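# Move blue carton from wall shelf to desk

## Task

Pull the blue carton out of the row of cartons on the wall shelf and set it down on the desk. Every brown carton has to stay exactly where it was, neither moved nor rotated. The robot must not topple or finish leaning, or the task fails. The carton must rest on the desk by itself, not be held there by the robot. At the end, open the gripper and move the robot away.

## Robot and tools

Robot: a Hello Robot Stretch 4 with one arm. It has an omni-wheel base, a lift running up a mast, a single arm that telescopes straight out, a three-joint wrist (yaw, pitch, roll) and a two-finger gripper. It stands about 1.6 m tall, and no part of the base rim is more than 0.23 m from the base origin. A loose object may occasionally get a brief push from outside.

Frames: the base frame sits on the floor below the base centre, with x forward, y left and z up. hand_pose is reported in this frame and marks a point between the open fingertips. With all wrist joints at zero, its axes line up with the base frame. The printed value may be slightly wrong. The odometry frame is the base frame as it was when the scene started. base_odometry is worked out from wheel rotation, so wheel slip is counted as movement. Heading is positive to the left and lies in -3.142..3.142.

execute_actions(actions, cameras): actions is a list holding one action or none. An empty list only returns state and images. An action may contain "base", "joints" or both, plus optional "pace" and "contact_limits". Alternatively it is {"end_of_arm": "enable_torque"} and nothing else, which re-powers any wrist or gripper motor that has shut off.
- base is relative to where the base last reported itself and takes exactly one key. translate_m is a forward (+) or backward drive in metres, -2 to 2. strafe_m is a sideways move in metres, left +, -2 to 2. rotate_rad turns in place in radians, counter-clockwise +, -3.2 to 3.2.
- joints is a dict of absolute targets by name. lift_m runs 0 to 1.2 m. arm_m is the extension, 0 to 0.55 m. wrist_yaw_rad runs -1.134 to 4.276: 0 points forward, + turns left, 3.14 is folded back, and above 3.4 the arm may obstruct. wrist_pitch_rad runs -1.117 to 4.259: 0 is level and 1.57 points down. wrist_roll_rad runs -1.117 to 4.259: 0 keeps the fingers level, and + rolls clockwise as seen from behind. gripper_m runs -0.038 to 0.141 m and is the fingertip gap; below 0 the fingers squeeze each other. The 'done' tolerances are ±0.004 for lift, arm and gripper, ±0.02 for yaw and roll, and ±0.05 for pitch.
- pace is "slow", "default", "fast" or "max". Base speeds are 0.1/0.3/0.4/0.6 m/s and 1/2/3/4 rad/s. When the lift is above 0.2 these are lowered, down to 0.3 m/s and 1 rad/s at lift 1.2.
- contact_limits: {"arm_m": x} with x from 0 (most gentle) to 0.75. The default is 0.5.
- cameras: a list chosen from head_camera, head_left_camera, head_right_camera, wrist_camera and all. Omitted, null or ["all"] means all cameras; [] means none.
All motions in one action begin together. A single action can run for at most 15 s. A joint target outside its range is clipped and the result reports this. Any other bad value or an unknown key rejects the whole call. A joint or base left out of an action may still be driving toward its earlier target without that showing.

wait(seconds): 0 to 10. It sends no new command and returns the same report as an empty action. zoom_image(camera, region=[x0,y0,x1,y1]): a close-up of that camera's latest image, in pixels from the top-left corner, at most 504x504. finished_scene(scene): ends the current scene, identified by its number, and cannot be reversed. The goal must be met and must stay met. Replying without any tool call ends everything.

Reading results. base_status and joint_status tell how each motion ended. "done" for the base only means the wheels turned the commanded amount. "off_target" means it stopped short and may still be pushing. "contact_stop_at_<key>" means the motion met resistance; lift, arm or wheels then go slack, so a loaded lift can sink and the base can drift. "limit_stop_at_tilt" means the lean is over 6 degrees; lift, arm and wheels go slack and ignore commands until the lean drops. "limit_stop_at_own_body" is a self-collision guard; you can still move away from the body. "torque_fault" means a wrist or gripper motor overloaded and went limp, and needs enable_torque. After a stop, later calls in the same reply are skipped. on_its_own lists things not commanded this call; there, "held at" shows the target being held. lidar_m gives 12 distances in metres, in 30-degree sectors counter-clockwise from straight ahead (4th is left, 7th behind, 10th right). "-" means nothing seen, or something nearer than 0.25 m. It covers heights from about 0.15 m up to the robot's height and can miss clear objects or thin legs. wrist_depth_mm is a 7x7 grid of depths, 100 to 2000 mm, starting top-left. turned_by_wheels vs turned_by_imu: a gap above about 0.1 rad points to slip or a collision. base_tilt is in degrees, forward and right positive, with a fixed bias of about 1.5. motor_effort is % of maximum, positive toward higher joint values, with the peak in brackets; it is noisy and offset. For the wheel motors, + means turning right. A load in a level gripper moves the pitch effort away from 0.

Gripping: command a gap narrower than the object. A deeper squeeze pulls it toward the wrist by up to about a third of the excess. Neither the reading nor "done" proves you are holding it; look for a clear change in gripper effort. If the fingertips get stuck on a surface, raise the lift.

Cameras: head_camera is mounted high and looks down and forward; turn the base to aim it. The two head fisheyes look down more steeply and also show the base and arm. wrist_camera looks along the fingers. Calibration values are supplied per camera and may be slightly off.

Cautions: to unfold at the start, send lift_m 0.4 with wrist_yaw_rad 0. Avoid tilting the gripper up while rolled. Do not drive or turn holding over 1 kg with the arm beyond 0.2, especially at fast paces. Avoid steady hard pushes, high contact limits when the gripper is high, dropping objects, slamming into things, and disturbing the brown cartons. Shorter robot motion time is better. The robot keeps holding its last command while you think.

Each tool is called as a command line: name --argument value for each argument, lists and objects as JSON in quotes; but a table of rows of numbers goes row by row, as --pt "numbers of a row", without its own name.

## Session

execute_actions --actions '[]'

Scene clock: 0.00 s.
base_odometry: x=+0.000 y=+0.000 heading=+0.000 (m, m, rad; odometry frame)
turned_by_wheels: +0.000 (rad since the last result)
turned_by_imu: +0.000 (rad since the last result)
base_tilt: forward=-0.9 right=+0.2 (deg)
lidar_m: 2.27 1.97 1.96 1.39 1.18 1.18 2.06 1.74 1.35 1.59 2.48 2.48
base_status: not commanded
joint_positions: lift_m=+0.268 arm_m=+0.002 wrist_yaw_rad=+3.109 wrist_pitch_rad=+0.008 wrist_roll_rad=+0.015 gripper_m=+0.057
joint_status: not commanded
motor_effort: lift_m=+19 arm_m=+0 wrist_yaw_rad=+0 wrist_pitch_rad=-7 wrist_roll_rad=+2 gripper_m=-3 wheel_0=+0 wheel_1=+0 wheel_2=+0 (%)
hand_pose: x=-0.1126 y=+0.0966 z=+0.4438 quat_wxyz=(+0.016, -0.004, +0.008, +1.000) (m; base frame)
wrist_depth_mm: - 138 - - - 1921 1661 / - 137 - - - 1921 1708 / 104 137 245 - - 1921 1308 / 116 137 - - - 1921 1661 / 1576 1921 - - - 1863 1618 / 1576 1808 207 1756 206 1708 1537 / 1229 1078 1098 161 1078 1118 1078
pictures: head_camera, head_left_camera, head_right_camera, wrist_camera
Images, in order (width x height): head_camera 420x560, head_left_camera 420x672, head_right_camera 420x672, wrist_camera 616x392.

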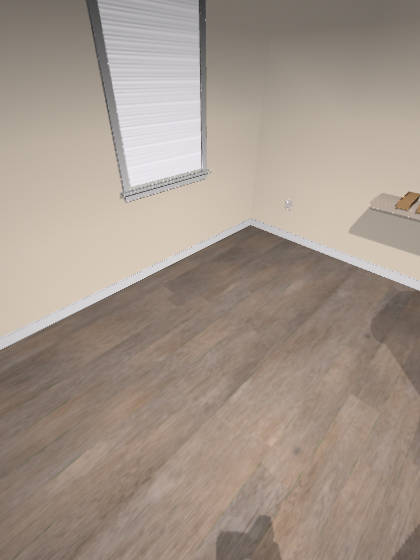

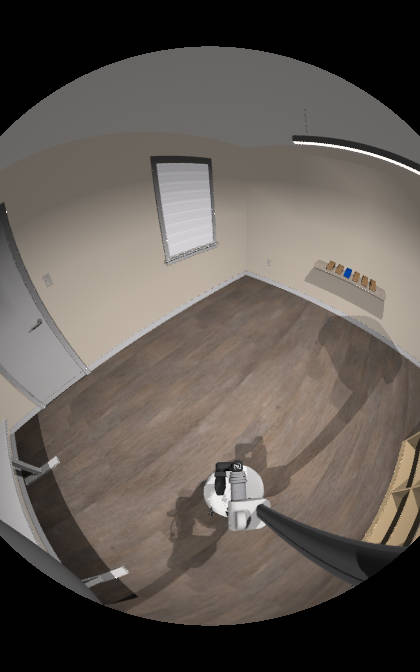

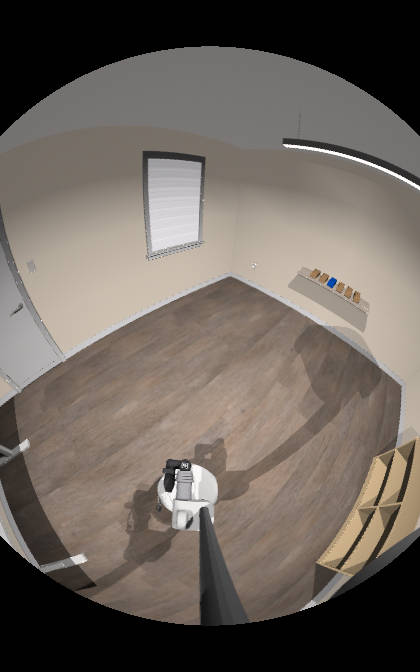

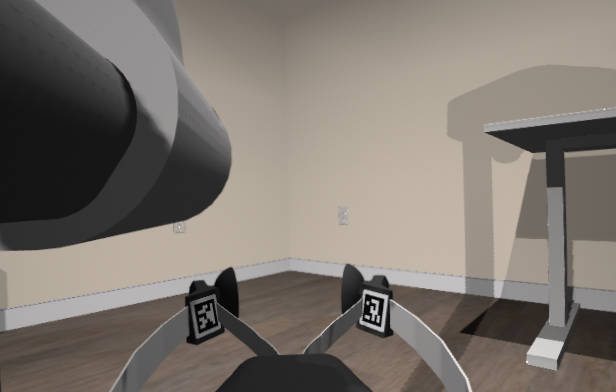

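execute_actions --actions '[{"base":{"rotate_rad":-0.77},"joints":{"lift_m":0.5,"wrist_yaw_rad":0},"pace":"fast"}]' --cameras '[]'

execute_actions --actions '[{"base":{"translate_m":1.5},"pace":"fast"}]' --cameras '["head_camera","wrist_camera"]'

Scene clock: 3.53 s.
base_odometry: x=+0.000 y=+0.000 heading=-0.769 (m, m, rad; odometry frame)
turned_by_wheels: -0.769 (rad since the last result)
turned_by_imu: -0.775 (rad since the last result)
base_tilt: forward=-1.0 right=+0.1 (deg)
lidar_m: 2.48 2.75 2.03 1.97 1.65 1.24 1.18 2.08 1.81 1.36 1.41 2.51
base_status: done
joint_positions: lift_m=+0.500 arm_m=+0.002 wrist_yaw_rad=+0.001 wrist_pitch_rad=+0.008 wrist_roll_rad=+0.015 gripper_m=+0.057
joint_status: all done
motor_effort: lift_m=+22(26) arm_m=+0(0) wrist_yaw_rad=-2(6) wrist_pitch_rad=-7(7) wrist_roll_rad=+2(2) gripper_m=-4(1) wheel_0=+4(8) wheel_1=+6(13) wheel_2=+5(14) (%)
hand_pose: x=+0.4615 y=-0.0872 z=+0.6756 quat_wxyz=(+1.000, +0.008, +0.004, +0.000) (m; base frame)
wrist_depth_mm: - - - - - - - / - - - - - - - / - - - - - - - / - - - - - - - / - - - - - - - / - - 207 - 206 - - / 1756 1537 1576 161 1576 1618 1661
pictures: none
No camera images: the call's "cameras" was empty. Leave "cameras" out to get every camera's image.

Scene clock: 8.57 s.
base_odometry: x=+1.078 y=-1.043 heading=-0.768 (m, m, rad; odometry frame)
turned_by_wheels: +0.000 (rad since the last result)
turned_by_imu: +0.001 (rad since the last result)
base_tilt: forward=-1.0 right=+0.1 (deg)
lidar_m: 0.96 1.02 1.79 1.91 2.03 2.79 3.55 1.98 1.45 1.40 1.74 1.02
base_status: done
joint_positions: lift_m=+0.500 arm_m=+0.002 wrist_yaw_rad=+0.000 wrist_pitch_rad=+0.008 wrist_roll_rad=+0.015 gripper_m=+0.057
joint_status: not commanded
motor_effort: lift_m=+22(22) arm_m=+0(0) wrist_yaw_rad=+1(3) wrist_pitch_rad=-7(8) wrist_roll_rad=+2(2) gripper_m=-3(5) wheel_0=+1(10) wheel_1=+4(12) wheel_2=+0(14) (%)
hand_pose: x=+0.4614 y=-0.0873 z=+0.6756 quat_wxyz=(+1.000, +0.008, +0.004, +0.000) (m; base frame)
wrist_depth_mm: 1008 1025 1042 1042 1042 1042 1060 / 1025 1025 1025 1042 1042 1060 1060 / 1025 1025 1042 1025 1042 1060 1060 / 768 759 778 778 778 1042 1060 / 1025 1025 1025 1042 1042 1042 1060 / 1025 1025 206 1025 206 1042 1060 / 1025 1025 1025 161 1042 1042 1060
pictures: head_camera, wrist_camera
camera_calibration (this result's frames):
wrist_camera: T_world_to_cam=[[-0.0479991, -0.998279, -0.0336779, -0.0560142], [0.0160155, 0.0329432, -0.999329, 0.735988], [0.998719, -0.0485062, 0.0144067, -0.249603], [0, 0, 0, 1]] pos_world=[0.234807, -0.0922709, 0.737204]
Images, in order (width x height): head_camera 420x560, wrist_camera 616x392.

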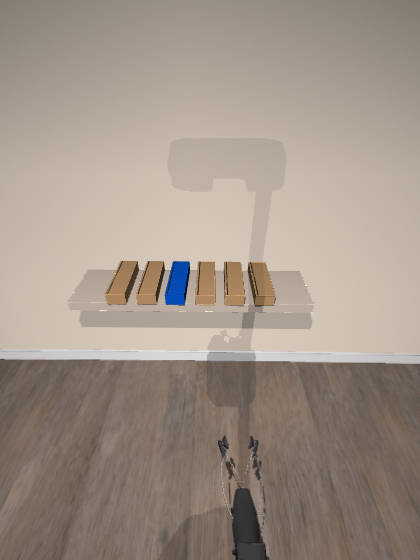

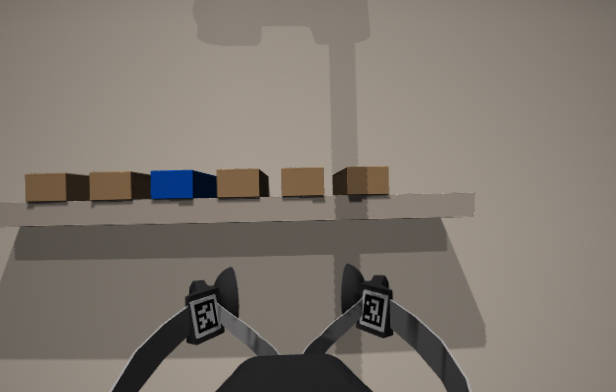

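execute_actions --actions '[{"base":{"rotate_rad":-0.025},"joints":{"lift_m":1.0,"wrist_pitch_rad":1.57,"gripper_m":0.105},"pace":"fast"}]' --cameras '[]'

execute_actions --actions '[{"base":{"strafe_m":0.267},"joints":{"arm_m":0.3},"pace":"fast"}]' --cameras '[]'

execute_actions --actions '[{"base":{"translate_m":0.5},"pace":"fast"}]'

Scene clock: 12.87 s.
base_odometry: x=+1.078 y=-1.043 heading=-0.793 (m, m, rad; odometry frame)
turned_by_wheels: -0.024 (rad since the last result)
turned_by_imu: -0.024 (rad since the last result)
base_tilt: forward=-1.0 right=+0.1 (deg)
lidar_m: 0.97 1.01 1.74 1.92 2.02 2.72 3.56 2.57 1.47 1.41 1.80 1.02
base_status: done
joint_positions: lift_m=+1.000 arm_m=+0.002 wrist_yaw_rad=+0.000 wrist_pitch_rad=+1.570 wrist_roll_rad=+0.015 gripper_m=+0.105
joint_status: all done
motor_effort: lift_m=+23(26) arm_m=-1(0) wrist_yaw_rad=-2(3) wrist_pitch_rad=+0(7) wrist_roll_rad=+2(1) gripper_m=+1(5) wheel_0=+3(6) wheel_1=+5(7) wheel_2=+3(8) (%)
hand_pose: x=+0.1732 y=-0.0874 z=+0.8894 quat_wxyz=(+0.707, +0.005, +0.707, -0.005) (m; base frame)
wrist_depth_mm: 1078 1098 1118 1118 1160 1160 1182 / 1098 1098 1118 1138 1138 1160 1160 / 1078 1118 1118 1118 1138 1160 1182 / 1078 1098 1098 1098 1098 1138 1160 / 1098 1098 904 917 1138 1160 1160 / 1078 1078 891 891 198 1138 1160 / 1078 1098 891 156 1118 1138 1160
pictures: none
No camera images: the call's "cameras" was empty. Leave "cameras" out to get every camera's image.

Scene clock: 14.90 s.
base_odometry: x=+1.268 y=-0.855 heading=-0.792 (m, m, rad; odometry frame)
turned_by_wheels: +0.000 (rad since the last result)
turned_by_imu: +0.000 (rad since the last result)
base_tilt: forward=-1.0 right=+0.2 (deg)
lidar_m: 0.97 1.02 1.75 1.63 1.75 2.37 3.56 2.91 1.74 1.68 1.81 1.02
base_status: done
joint_positions: lift_m=+1.000 arm_m=+0.299 wrist_yaw_rad=+0.000 wrist_pitch_rad=+1.570 wrist_roll_rad=+0.015 gripper_m=+0.105
joint_status: all done
motor_effort: lift_m=+22(23) arm_m=+7(7) wrist_yaw_rad=-1(3) wrist_pitch_rad=-1(1) wrist_roll_rad=+1(2) gripper_m=-1(5) wheel_0=+0(11) wheel_1=+3(14) wheel_2=+0(3) (%)
hand_pose: x=+0.4700 y=-0.0874 z=+0.8894 quat_wxyz=(+0.707, +0.005, +0.707, -0.005) (m; base frame)
wrist_depth_mm: 1098 1098 1118 1118 1138 1160 1160 / 1078 1098 1118 1138 1160 1138 1160 / 1078 1098 1118 1138 1138 1160 1182 / 1098 1098 1098 1138 1138 1138 1160 / 1098 1098 1098 1138 1138 1138 1160 / 1078 1078 1118 1118 200 1138 1160 / 1078 1078 904 156 1118 1160 1160
pictures: none
No camera images: the call's "cameras" was empty. Leave "cameras" out to get every camera's image.

Scene clock: 17.77 s.
base_odometry: x=+1.619 y=-1.211 heading=-0.792 (m, m, rad; odometry frame)
turned_by_wheels: +0.001 (rad since the last result)
turned_by_imu: +0.001 (rad since the last result)
base_tilt: forward=-0.9 right=+0.2 (deg)
lidar_m: 0.47 0.50 1.05 1.65 1.73 2.40 4.12 2.39 1.82 2.02 0.68 0.51
base_status: done
joint_positions: lift_m=+1.000 arm_m=+0.299 wrist_yaw_rad=+0.000 wrist_pitch_rad=+1.570 wrist_roll_rad=+0.015 gripper_m=+0.105
joint_status: not commanded
motor_effort: lift_m=+23(22) arm_m=+7(7) wrist_yaw_rad=+1(1) wrist_pitch_rad=+0(0) wrist_roll_rad=+2(2) gripper_m=-1(0) wheel_0=+2(9) wheel_1=+6(12) wheel_2=-2(14) (%)
hand_pose: x=+0.4700 y=-0.0874 z=+0.8894 quat_wxyz=(+0.707, +0.005, +0.707, -0.005) (m; base frame)
wrist_depth_mm: 338 319 336 325 329 332 334 / 336 317 332 324 329 332 336 / 334 315 329 322 329 330 334 / 334 315 324 324 332 330 334 / 1078 1078 1118 1138 1118 1138 1138 / 1078 1078 1118 1098 199 1160 1160 / 1078 1098 891 156 1138 1138 1160
pictures: head_camera, head_left_camera, head_right_camera, wrist_camera
camera_calibration (this result's frames):
wrist_camera: T_world_to_cam=[[-0.0339266, -0.998273, 0.0479625, -0.127706], [-0.999151, 0.0327562, -0.0249824, 0.560035], [0.0233682, -0.0487694, -0.998537, 1.09811], [0, 0, 0, 1]] pos_world=[0.529567, -0.0922765, 1.11662]
Images, in order (width x height): head_camera 420x560, head_left_camera 420x672, head_right_camera 420x672, wrist_camera 616x392.

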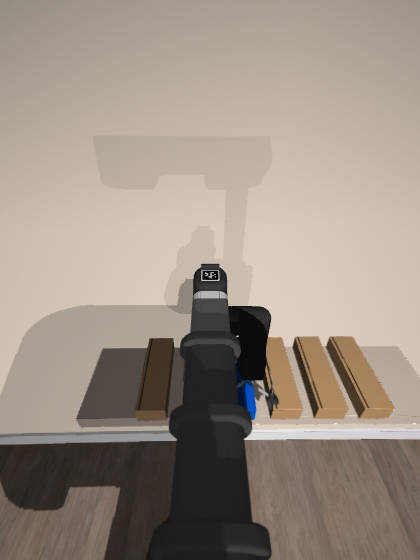

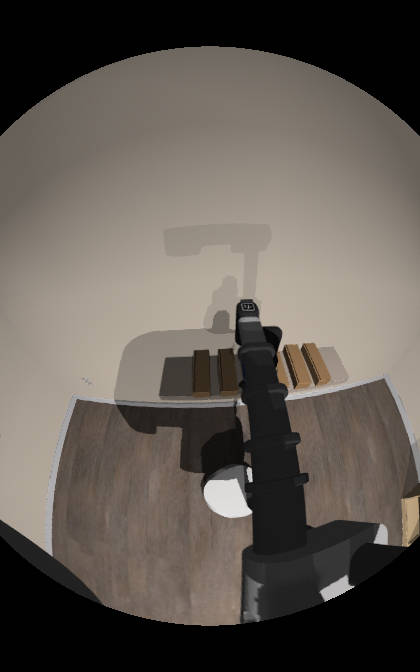

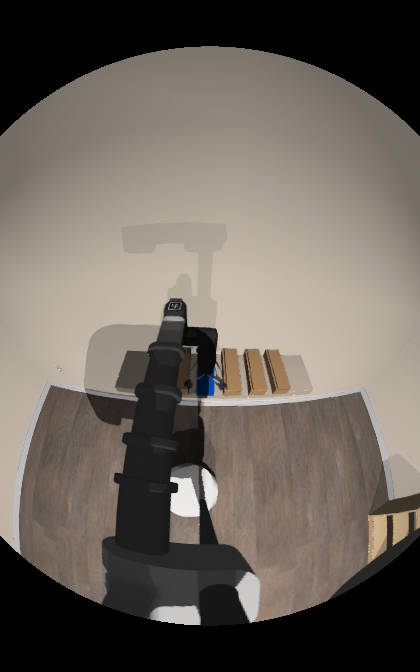

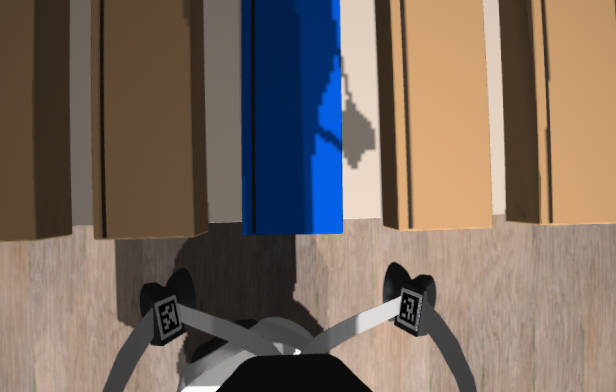

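execute_actions --actions '[{"joints":{"arm_m":0.43,"lift_m":0.93,"gripper_m":0.1}}]' --cameras '["wrist_camera","head_right_camera"]'

Scene clock: 20.17 s.
base_odometry: x=+1.619 y=-1.211 heading=-0.792 (m, m, rad; odometry frame)
turned_by_wheels: +0.000 (rad since the last result)
turned_by_imu: +0.000 (rad since the last result)
base_tilt: forward=-0.9 right=+0.2 (deg)
lidar_m: 0.48 0.51 1.06 1.66 1.75 2.38 4.12 2.40 1.80 2.02 0.70 0.52
base_status: not commanded
joint_positions: lift_m=+0.930 arm_m=+0.429 wrist_yaw_rad=+0.000 wrist_pitch_rad=+1.570 wrist_roll_rad=+0.015 gripper_m=+0.100
joint_status: all done
motor_effort: lift_m=+15(23) arm_m=+7(5) wrist_yaw_rad=-2(3) wrist_pitch_rad=-2(1) wrist_roll_rad=+1(2) gripper_m=-3(0) wheel_0=+3(2) wheel_1=+6(6) wheel_2=-2(2) (%)
hand_pose: x=+0.6000 y=-0.0874 z=+0.8200 quat_wxyz=(+0.707, +0.005, +0.707, -0.005) (m; base frame)
wrist_depth_mm: 233 234 236 241 244 245 263 / 246 247 294 254 303 258 296 / 244 247 296 252 312 259 298 / 244 246 293 252 310 258 303 / 245 246 287 251 293 257 301 / 244 244 248 251 201 257 300 / 243 244 290 156 298 257 298
pictures: head_right_camera, wrist_camera
camera_calibration (this result's frames):
wrist_camera: T_world_to_cam=[[-0.0340219, -0.998269, 0.0479656, -0.119916], [-0.99915, 0.032856, -0.0248911, 0.688036], [0.0232721, -0.0487717, -0.998539, 1.02583], [0, 0, 0, 1]] pos_world=[0.659498, -0.0922825, 1.04721]
Images, in order (width x height): head_right_camera 420x672, wrist_camera 616x392.

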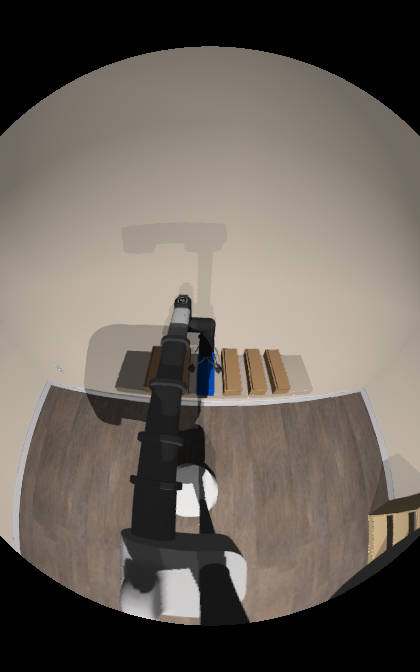

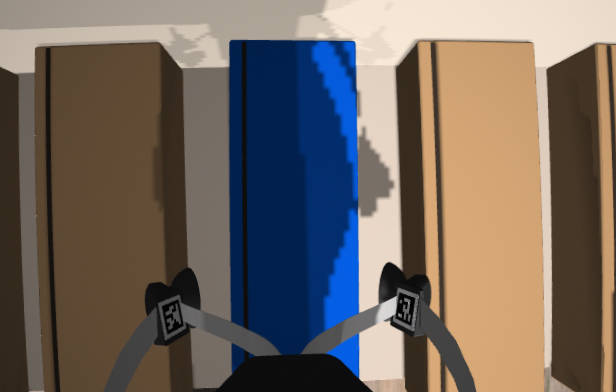

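execute_actions --actions '[{"base":{"strafe_m":-0.004},"joints":{"arm_m":0.455,"lift_m":0.905},"pace":"slow"}]' --cameras '["wrist_camera"]'

Scene clock: 22.20 s.
base_odometry: x=+1.617 y=-1.214 heading=-0.792 (m, m, rad; odometry frame)
turned_by_wheels: +0.000 (rad since the last result)
turned_by_imu: +0.000 (rad since the last result)
base_tilt: forward=-0.9 right=+0.2 (deg)
lidar_m: 0.47 0.50 1.05 1.66 1.73 2.38 4.11 2.40 1.80 2.02 0.70 0.51
base_status: done
joint_positions: lift_m=+0.905 arm_m=+0.454 wrist_yaw_rad=+0.000 wrist_pitch_rad=+1.570 wrist_roll_rad=+0.015 gripper_m=+0.100
joint_status: all done
motor_effort: lift_m=+15(20) arm_m=+7(5) wrist_yaw_rad=-1(1) wrist_pitch_rad=+0(0) wrist_roll_rad=+2(1) gripper_m=+0(2) wheel_0=+4(6) wheel_1=-8(6) wheel_2=+0(0) (%)
hand_pose: x=+0.6249 y=-0.0874 z=+0.7951 quat_wxyz=(+0.707, +0.005, +0.707, -0.005) (m; base frame)
wrist_depth_mm: 180 180 183 186 189 189 196 / 220 223 227 229 256 233 237 / 220 222 225 228 272 232 260 / 220 222 225 228 277 232 234 / 218 222 224 226 278 231 234 / 219 220 224 226 201 232 234 / 218 220 250 156 285 231 233
pictures: wrist_camera
camera_calibration (this result's frames):
wrist_camera: T_world_to_cam=[[-0.0340216, -0.998269, 0.0479656, -0.117868], [-0.99915, 0.0328556, -0.024891, 0.712383], [0.023272, -0.0487717, -0.998539, 1.00032], [0, 0, 0, 1]] pos_world=[0.684488, -0.0922825, 1.02225]
Images, in order (width x height): wrist_camera 616x392.

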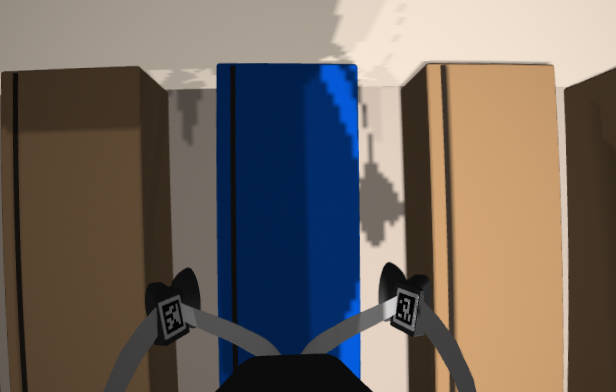

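Centered. Descend.

execute_actions --actions '[{"joints":{"lift_m":0.878,"gripper_m":0.095},"pace":"slow"}]' --cameras '["wrist_camera"]'

execute_actions --actions '[{"joints":{"gripper_m":0.03}}]' --cameras '["wrist_camera"]'

execute_actions --actions '[{"joints":{"lift_m":1.0}}]' --cameras '["wrist_camera"]'

Scene clock: 24.10 s.
base_odometry: x=+1.617 y=-1.214 heading=-0.792 (m, m, rad; odometry frame)
turned_by_wheels: +0.000 (rad since the last result)
turned_by_imu: +0.000 (rad since the last result)
base_tilt: forward=-0.9 right=+0.2 (deg)
lidar_m: 0.47 0.50 1.04 1.65 1.74 2.40 4.13 2.40 1.80 2.02 0.71 0.52
base_status: not commanded
joint_positions: lift_m=+0.878 arm_m=+0.454 wrist_yaw_rad=+0.000 wrist_pitch_rad=+1.570 wrist_roll_rad=+0.015 gripper_m=+0.095
joint_status: all done
motor_effort: lift_m=+15(16) arm_m=+7(7) wrist_yaw_rad=-2(1) wrist_pitch_rad=-1(2) wrist_roll_rad=+2(1) gripper_m=+2(0) wheel_0=+4(4) wheel_1=-8(8) wheel_2=+0(0) (%)
hand_pose: x=+0.6249 y=-0.0874 z=+0.7681 quat_wxyz=(+0.707, +0.005, +0.707, -0.005) (m; base frame)
wrist_depth_mm: 180 180 184 186 189 189 196 / 194 212 199 201 244 206 208 / 194 211 198 200 259 206 206 / 193 209 198 200 259 205 206 / 193 206 198 200 253 204 206 / 193 194 197 199 199 204 206 / 192 193 224 155 257 204 205
pictures: wrist_camera
camera_calibration (this result's frames):
wrist_camera: T_world_to_cam=[[-0.0340218, -0.998269, 0.0479656, -0.116573], [-0.99915, 0.0328558, -0.0248909, 0.711712], [0.0232719, -0.0487717, -0.998539, 0.973355], [0, 0, 0, 1]] pos_world=[0.684489, -0.0922825, 0.99524]
Images, in order (width x height): wrist_camera 616x392.

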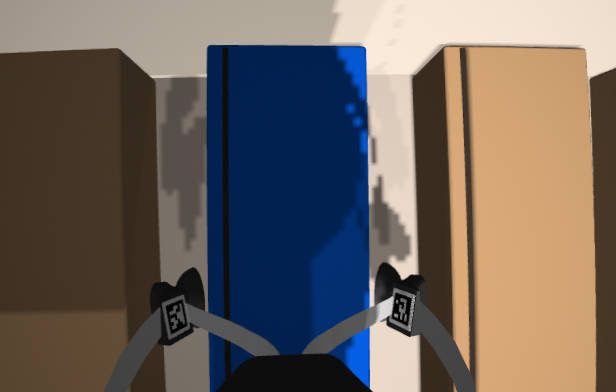

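Scene clock: 25.57 s.
base_odometry: x=+1.617 y=-1.214 heading=-0.792 (m, m, rad; odometry frame)
turned_by_wheels: +0.000 (rad since the last result)
turned_by_imu: +0.000 (rad since the last result)
base_tilt: forward=-1.0 right=+0.2 (deg)
lidar_m: 0.48 0.51 1.04 1.65 1.73 2.41 4.12 2.41 1.78 2.00 0.70 0.50
base_status: not commanded
joint_positions: lift_m=+0.878 arm_m=+0.454 wrist_yaw_rad=+0.000 wrist_pitch_rad=+1.570 wrist_roll_rad=+0.015 gripper_m=+0.031
joint_status: all done
motor_effort: lift_m=+15(15) arm_m=+7(7) wrist_yaw_rad=+0(3) wrist_pitch_rad=-1(1) wrist_roll_rad=+2(2) gripper_m=-24(26) wheel_0=+4(4) wheel_1=-8(8) wheel_2=+0(0) (%)
hand_pose: x=+0.6249 y=-0.0874 z=+0.7681 quat_wxyz=(+0.707, +0.005, +0.707, -0.005) (m; base frame)
wrist_depth_mm: 180 180 181 183 186 189 196 / 194 211 182 184 236 205 207 / 193 210 182 184 247 206 206 / 193 208 181 182 250 204 206 / 193 205 181 182 252 204 206 / 193 194 181 182 183 204 206 / 191 193 180 181 257 202 204
pictures: wrist_camera
camera_calibration (this result's frames):
wrist_camera: T_world_to_cam=[[-0.0340216, -0.998269, 0.0479656, -0.116573], [-0.99915, 0.0328557, -0.0248908, 0.711712], [0.0232718, -0.0487717, -0.998539, 0.973355], [0, 0, 0, 1]] pos_world=[0.68449, -0.0922825, 0.99524]
Images, in order (width x height): wrist_camera 616x392.

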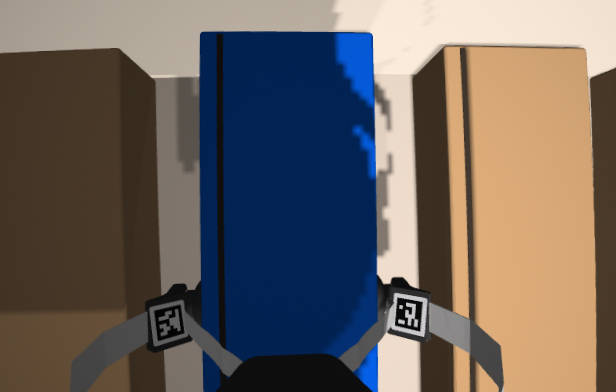

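Scene clock: 27.13 s.
base_odometry: x=+1.617 y=-1.214 heading=-0.792 (m, m, rad; odometry frame)
turned_by_wheels: +0.000 (rad since the last result)
turned_by_imu: +0.000 (rad since the last result)
base_tilt: forward=-0.9 right=+0.1 (deg)
lidar_m: 0.48 0.50 1.06 1.66 1.73 2.41 4.11 2.39 1.79 2.03 0.70 0.50
base_status: not commanded
joint_positions: lift_m=+1.000 arm_m=+0.454 wrist_yaw_rad=+0.000 wrist_pitch_rad=+1.570 wrist_roll_rad=+0.015 gripper_m=+0.031
joint_status: all done
motor_effort: lift_m=+23(24) arm_m=+7(7) wrist_yaw_rad=+0(2) wrist_pitch_rad=-1(0) wrist_roll_rad=+2(2) gripper_m=-23(21) wheel_0=+4(4) wheel_1=-8(8) wheel_2=+0(0) (%)
hand_pose: x=+0.6249 y=-0.0874 z=+0.8894 quat_wxyz=(+0.707, +0.005, +0.707, -0.005) (m; base frame)
wrist_depth_mm: 180 181 182 183 186 189 196 / 254 264 182 184 257 286 289 / 347 315 182 183 327 349 334 / 345 314 181 183 327 329 334 / 340 314 181 182 325 327 332 / 336 312 181 182 183 327 332 / 324 312 180 181 324 327 332
pictures: wrist_camera
camera_calibration (this result's frames):
wrist_camera: T_world_to_cam=[[-0.0340213, -0.998269, 0.0479656, -0.122392], [-0.99915, 0.0328553, -0.024891, 0.714739], [0.023272, -0.0487717, -0.998539, 1.0945], [0, 0, 0, 1]] pos_world=[0.684496, -0.0922825, 1.11656]
Images, in order (width x height): wrist_camera 616x392.

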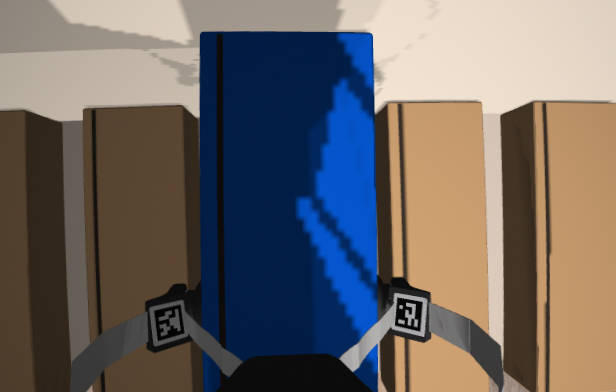

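execute_actions --actions '[{"base":{"translate_m":-2.0},"joints":{"lift_m":1.15,"arm_m":0.15},"pace":"fast"}]' --cameras '[]'

execute_actions --actions '[{"base":{"rotate_rad":3.14}}]'

Scene clock: 34.80 s.
base_odometry: x=+0.213 y=+0.211 heading=-0.793 (m, m, rad; odometry frame)
turned_by_wheels: -0.001 (rad since the last result)
turned_by_imu: +0.001 (rad since the last result)
base_tilt: forward=-1.0 right=+0.2 (deg)
lidar_m: 0.40 2.36 1.75 1.66 1.71 1.25 1.18 1.27 2.14 1.65 1.72 0.25
base_status: done
joint_positions: lift_m=+1.150 arm_m=+0.151 wrist_yaw_rad=+0.000 wrist_pitch_rad=+1.570 wrist_roll_rad=+0.015 gripper_m=+0.031
joint_status: all done
motor_effort: lift_m=+22(23) arm_m=-6(8) wrist_yaw_rad=+1(1) wrist_pitch_rad=-1(0) wrist_roll_rad=+2(2) gripper_m=-22(26) wheel_0=-2(9) wheel_1=-5(12) wheel_2=+1(16) (%)
hand_pose: x=+0.3222 y=-0.0874 z=+1.0394 quat_wxyz=(+0.707, +0.005, +0.707, -0.005) (m; base frame)
wrist_depth_mm: 1229 1255 1255 1281 1281 1308 1308 / 1229 1255 182 184 1308 1336 1336 / 1205 1255 182 184 1308 1308 1308 / 1229 1281 181 183 1308 1308 1336 / 1229 1255 181 182 1308 1308 1308 / 1229 1229 181 182 183 1281 1336 / 1205 1229 181 182 1281 1308 1308
pictures: none
No camera images: the call's "cameras" was empty. Leave "cameras" out to get every camera's image.

Scene clock: 38.80 s.
base_odometry: x=+0.213 y=+0.211 heading=+2.346 (m, m, rad; odometry frame)
turned_by_wheels: +3.139 (rad since the last result)
turned_by_imu: +3.165 (rad since the last result)
base_tilt: forward=-0.9 right=+0.2 (deg)
lidar_m: 0.40 1.24 2.15 1.69 1.73 2.86 2.76 2.36 1.76 1.67 1.68 0.25
base_status: done
joint_positions: lift_m=+1.150 arm_m=+0.151 wrist_yaw_rad=+0.000 wrist_pitch_rad=+1.570 wrist_roll_rad=+0.015 gripper_m=+0.031
joint_status: not commanded
motor_effort: lift_m=+22(22) arm_m=-6(6) wrist_yaw_rad=+0(1) wrist_pitch_rad=-1(1) wrist_roll_rad=+2(1) gripper_m=-23(24) wheel_0=-3(9) wheel_1=-6(14) wheel_2=-6(10) (%)
hand_pose: x=+0.3223 y=-0.0874 z=+1.0394 quat_wxyz=(+0.707, +0.005, +0.707, -0.005) (m; base frame)
wrist_depth_mm: 1229 1255 1281 1281 1281 1308 1336 / 1229 1255 182 184 1281 1281 1336 / 1229 1255 182 183 1281 1308 1308 / 1229 1255 181 183 1281 1308 1336 / 1229 1229 181 183 1308 1308 1308 / 1229 1229 181 183 184 1308 1336 / 1229 1229 180 181 1308 1281 1308
pictures: head_camera, head_left_camera, head_right_camera, wrist_camera
camera_calibration (this result's frames):
wrist_camera: T_world_to_cam=[[-0.0342085, -0.998263, 0.0479679, -0.139829], [-0.999146, 0.033046, -0.024823, 0.415994], [0.0231948, -0.0487761, -0.99854, 1.25141], [0, 0, 0, 1]] pos_world=[0.381829, -0.0922939, 1.26662]
Images, in order (width x height): head_camera 420x560, head_left_camera 420x672, head_right_camera 420x672, wrist_camera 616x392.

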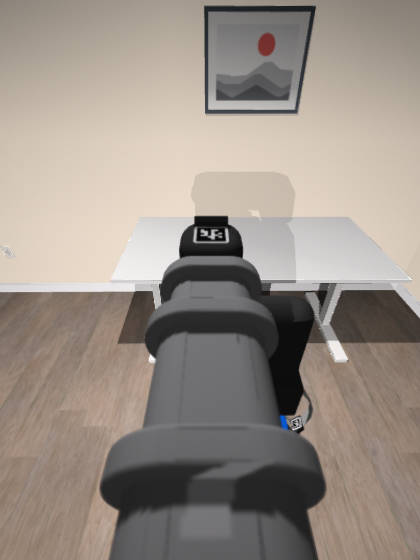

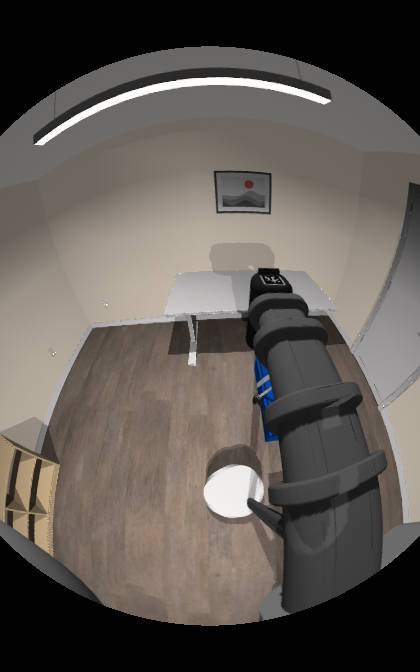

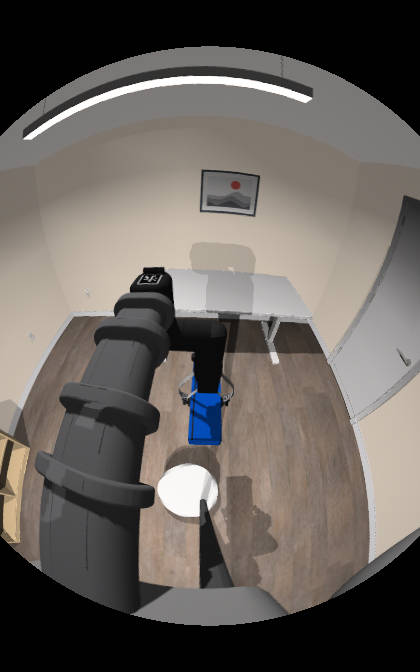

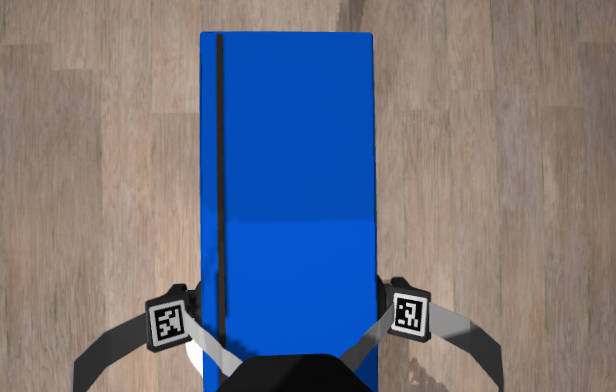

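execute_actions --actions '[{"base":{"translate_m":0.8},"joints":{"lift_m":0.97,"arm_m":0.45}}]' --cameras '["wrist_camera","head_right_camera"]'

Scene clock: 43.43 s.
base_odometry: x=-0.347 y=+0.782 heading=+2.347 (m, m, rad; odometry frame)
turned_by_wheels: +0.000 (rad since the last result)
turned_by_imu: +0.001 (rad since the last result)
base_tilt: forward=-0.9 right=+0.2 (deg)
lidar_m: 0.39 0.42 0.56 2.05 1.88 2.41 3.62 2.40 1.74 1.62 0.56 0.40
base_status: done
joint_positions: lift_m=+0.970 arm_m=+0.449 wrist_yaw_rad=+0.000 wrist_pitch_rad=+1.570 wrist_roll_rad=+0.015 gripper_m=+0.031
joint_status: all done
motor_effort: lift_m=+16(20) arm_m=+6(8) wrist_yaw_rad=+1(1) wrist_pitch_rad=-1(2) wrist_roll_rad=+2(2) gripper_m=-24(24) wheel_0=+2(6) wheel_1=+5(14) wheel_2=-1(13) (%)
hand_pose: x=+0.6200 y=-0.0874 z=+0.8599 quat_wxyz=(+0.707, +0.005, +0.707, -0.005) (m; base frame)
wrist_depth_mm: 355 357 362 366 370 375 379 / 355 357 182 183 370 375 379 / 353 357 182 183 368 375 377 / 351 357 181 182 370 373 379 / 351 355 181 182 368 373 375 / 351 351 181 182 184 373 375 / 349 355 180 181 368 368 375
pictures: head_right_camera, wrist_camera
camera_calibration (this result's frames):
wrist_camera: T_world_to_cam=[[-0.0340291, -0.998269, 0.0479684, -0.121146], [-0.999152, 0.0328671, -0.0248094, 0.708992], [0.0231899, -0.048772, -0.998541, 1.06527], [0, 0, 0, 1]] pos_world=[0.679564, -0.0922832, 1.08711]
Images, in order (width x height): head_right_camera 420x672, wrist_camera 616x392.

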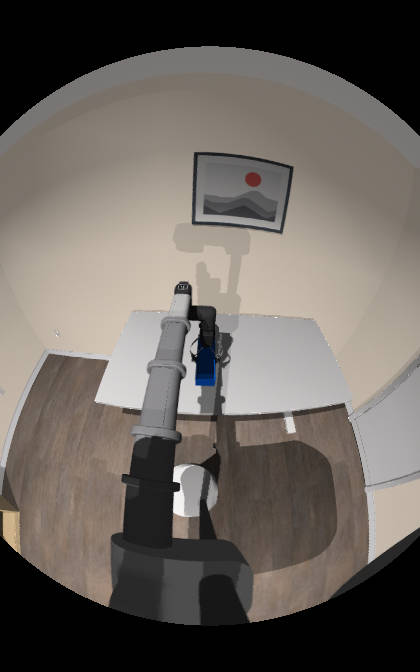

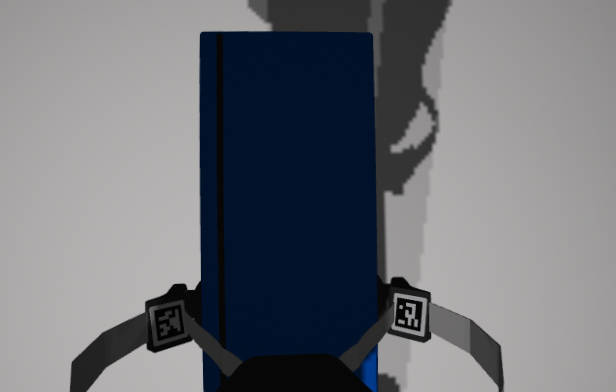

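execute_actions --actions '[{"joints":{"lift_m":0.858}}]' --cameras '[]'

execute_actions --actions '[{"joints":{"gripper_m":0.11},"pace":"slow"}]' --cameras '[]'

execute_actions --actions '[{"joints":{"lift_m":1.0},"pace":"fast"}]' --cameras '[]'

execute_actions --actions '[{"base":{"translate_m":-0.2},"joints":{"arm_m":0},"pace":"fast"}]' --cameras '["head_right_camera"]'

Scene clock: 46.00 s.
base_odometry: x=-0.347 y=+0.782 heading=+2.347 (m, m, rad; odometry frame)
turned_by_wheels: +0.000 (rad since the last result)
turned_by_imu: +0.000 (rad since the last result)
base_tilt: forward=-0.9 right=+0.2 (deg)
lidar_m: 0.39 0.42 0.56 2.04 1.88 2.41 3.62 2.39 1.75 1.61 0.58 0.41
base_status: not commanded
joint_positions: lift_m=+0.858 arm_m=+0.449 wrist_yaw_rad=+0.000 wrist_pitch_rad=+1.570 wrist_roll_rad=+0.015 gripper_m=+0.031
joint_status: all done
motor_effort: lift_m=+15(16) arm_m=+6(6) wrist_yaw_rad=+2(3) wrist_pitch_rad=-2(1) wrist_roll_rad=+2(2) gripper_m=-26(25) wheel_0=+2(2) wheel_1=+5(5) wheel_2=-1(1) (%)
hand_pose: x=+0.6200 y=-0.0874 z=+0.7480 quat_wxyz=(+0.707, +0.005, +0.707, -0.005) (m; base frame)
wrist_depth_mm: 245 248 250 253 257 259 262 / 245 247 182 184 255 259 262 / 245 248 182 183 256 259 262 / 244 247 182 183 255 258 260 / 244 246 181 182 254 257 260 / 244 244 181 182 184 257 259 / 243 245 180 181 254 256 259
pictures: none
No camera images: the call's "cameras" was empty. Leave "cameras" out to get every camera's image.

Scene clock: 49.23 s.
base_odometry: x=-0.347 y=+0.782 heading=+2.347 (m, m, rad; odometry frame)
turned_by_wheels: +0.000 (rad since the last result)
turned_by_imu: +0.001 (rad since the last result)
base_tilt: forward=-0.9 right=+0.2 (deg)
lidar_m: 0.37 0.42 0.57 2.06 1.90 2.39 3.61 2.41 1.74 1.63 0.59 0.42
base_status: not commanded
joint_positions: lift_m=+0.858 arm_m=+0.449 wrist_yaw_rad=+0.000 wrist_pitch_rad=+1.570 wrist_roll_rad=+0.015 gripper_m=+0.110
joint_status: all done
motor_effort: lift_m=+16(15) arm_m=+6(6) wrist_yaw_rad=-2(1) wrist_pitch_rad=-2(2) wrist_roll_rad=+2(1) gripper_m=-2(22) wheel_0=+2(2) wheel_1=+5(5) wheel_2=-1(1) (%)
hand_pose: x=+0.6199 y=-0.0874 z=+0.7480 quat_wxyz=(+0.707, +0.005, +0.707, -0.005) (m; base frame)
wrist_depth_mm: 245 249 250 254 256 259 263 / 244 247 195 196 257 259 262 / 244 247 194 196 256 259 262 / 244 247 194 195 255 259 260 / 244 246 193 195 254 258 260 / 242 245 193 195 196 257 259 / 243 245 220 149 254 256 259
pictures: none
No camera images: the call's "cameras" was empty. Leave "cameras" out to get every camera's image.

Scene clock: 50.57 s.
base_odometry: x=-0.347 y=+0.782 heading=+2.347 (m, m, rad; odometry frame)
turned_by_wheels: +0.000 (rad since the last result)
turned_by_imu: +0.000 (rad since the last result)
base_tilt: forward=-0.9 right=+0.2 (deg)
lidar_m: 0.38 0.41 0.57 2.05 1.89 2.40 3.61 2.39 1.73 1.63 0.55 0.43
base_status: not commanded
joint_positions: lift_m=+1.000 arm_m=+0.449 wrist_yaw_rad=+0.000 wrist_pitch_rad=+1.570 wrist_roll_rad=+0.015 gripper_m=+0.110
joint_status: all done
motor_effort: lift_m=+22(28) arm_m=+6(6) wrist_yaw_rad=-2(0) wrist_pitch_rad=-2(2) wrist_roll_rad=+2(2) gripper_m=+1(1) wheel_0=+2(2) wheel_1=+5(5) wheel_2=-1(1) (%)
hand_pose: x=+0.6199 y=-0.0874 z=+0.8895 quat_wxyz=(+0.707, +0.005, +0.707, -0.005) (m; base frame)
wrist_depth_mm: 384 387 394 394 402 407 410 / 382 387 392 397 402 404 410 / 382 387 389 336 402 402 407 / 382 389 389 338 397 404 407 / 379 384 389 336 397 402 407 / 379 382 334 334 200 404 407 / 379 382 389 149 399 402 404
pictures: none
No camera images: the call's "cameras" was empty. Leave "cameras" out to get every camera's image.

Scene clock: 52.57 s.
base_odometry: x=-0.207 y=+0.639 heading=+2.346 (m, m, rad; odometry frame)
turned_by_wheels: +0.000 (rad since the last result)
turned_by_imu: +0.000 (rad since the last result)
base_tilt: forward=-0.9 right=+0.1 (deg)
lidar_m: 0.58 0.62 1.96 2.04 1.82 2.41 3.39 2.37 1.74 1.62 0.87 0.62
base_status: done
joint_positions: lift_m=+1.000 arm_m=+0.003 wrist_yaw_rad=+0.000 wrist_pitch_rad=+1.570 wrist_roll_rad=+0.015 gripper_m=+0.110
joint_status: all done
joint sent to its limit — the command would take arm_m past its lower limit, so that joint was sent only as far as its limit.
motor_effort: lift_m=+22(22) arm_m=-7(8) wrist_yaw_rad=+0(2) wrist_pitch_rad=-2(2) wrist_roll_rad=+1(1) gripper_m=-1(1) wheel_0=-1(7) wheel_1=-4(11) wheel_2=+0(14) (%)
hand_pose: x=+0.1742 y=-0.0874 z=+0.8895 quat_wxyz=(+0.707, +0.005, +0.707, -0.005) (m; base frame)
wrist_depth_mm: 1078 1118 1118 1118 1138 1160 1138 / 1078 1118 1118 1118 1138 1138 1160 / 1098 1098 1118 1118 1138 1182 1182 / 1098 1078 1118 1118 1118 1160 1160 / 1078 1098 891 904 1138 1160 1160 / 1078 1098 891 904 200 1138 1160 / 1078 1098 891 149 1118 1138 1160
pictures: head_right_camera
Images, in order (width x height): head_right_camera 420x672.

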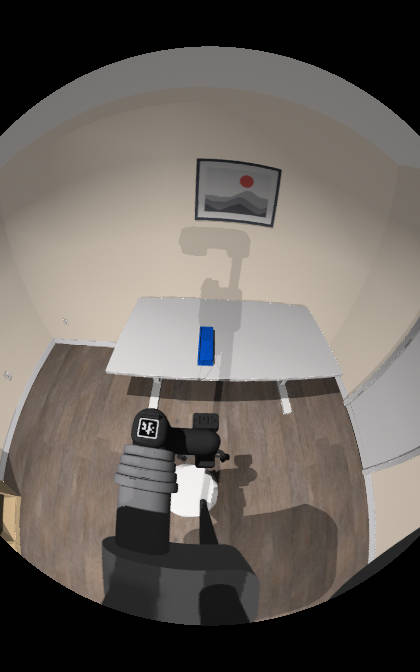

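finished_scene --scene 1

The scene is finished: the task was done.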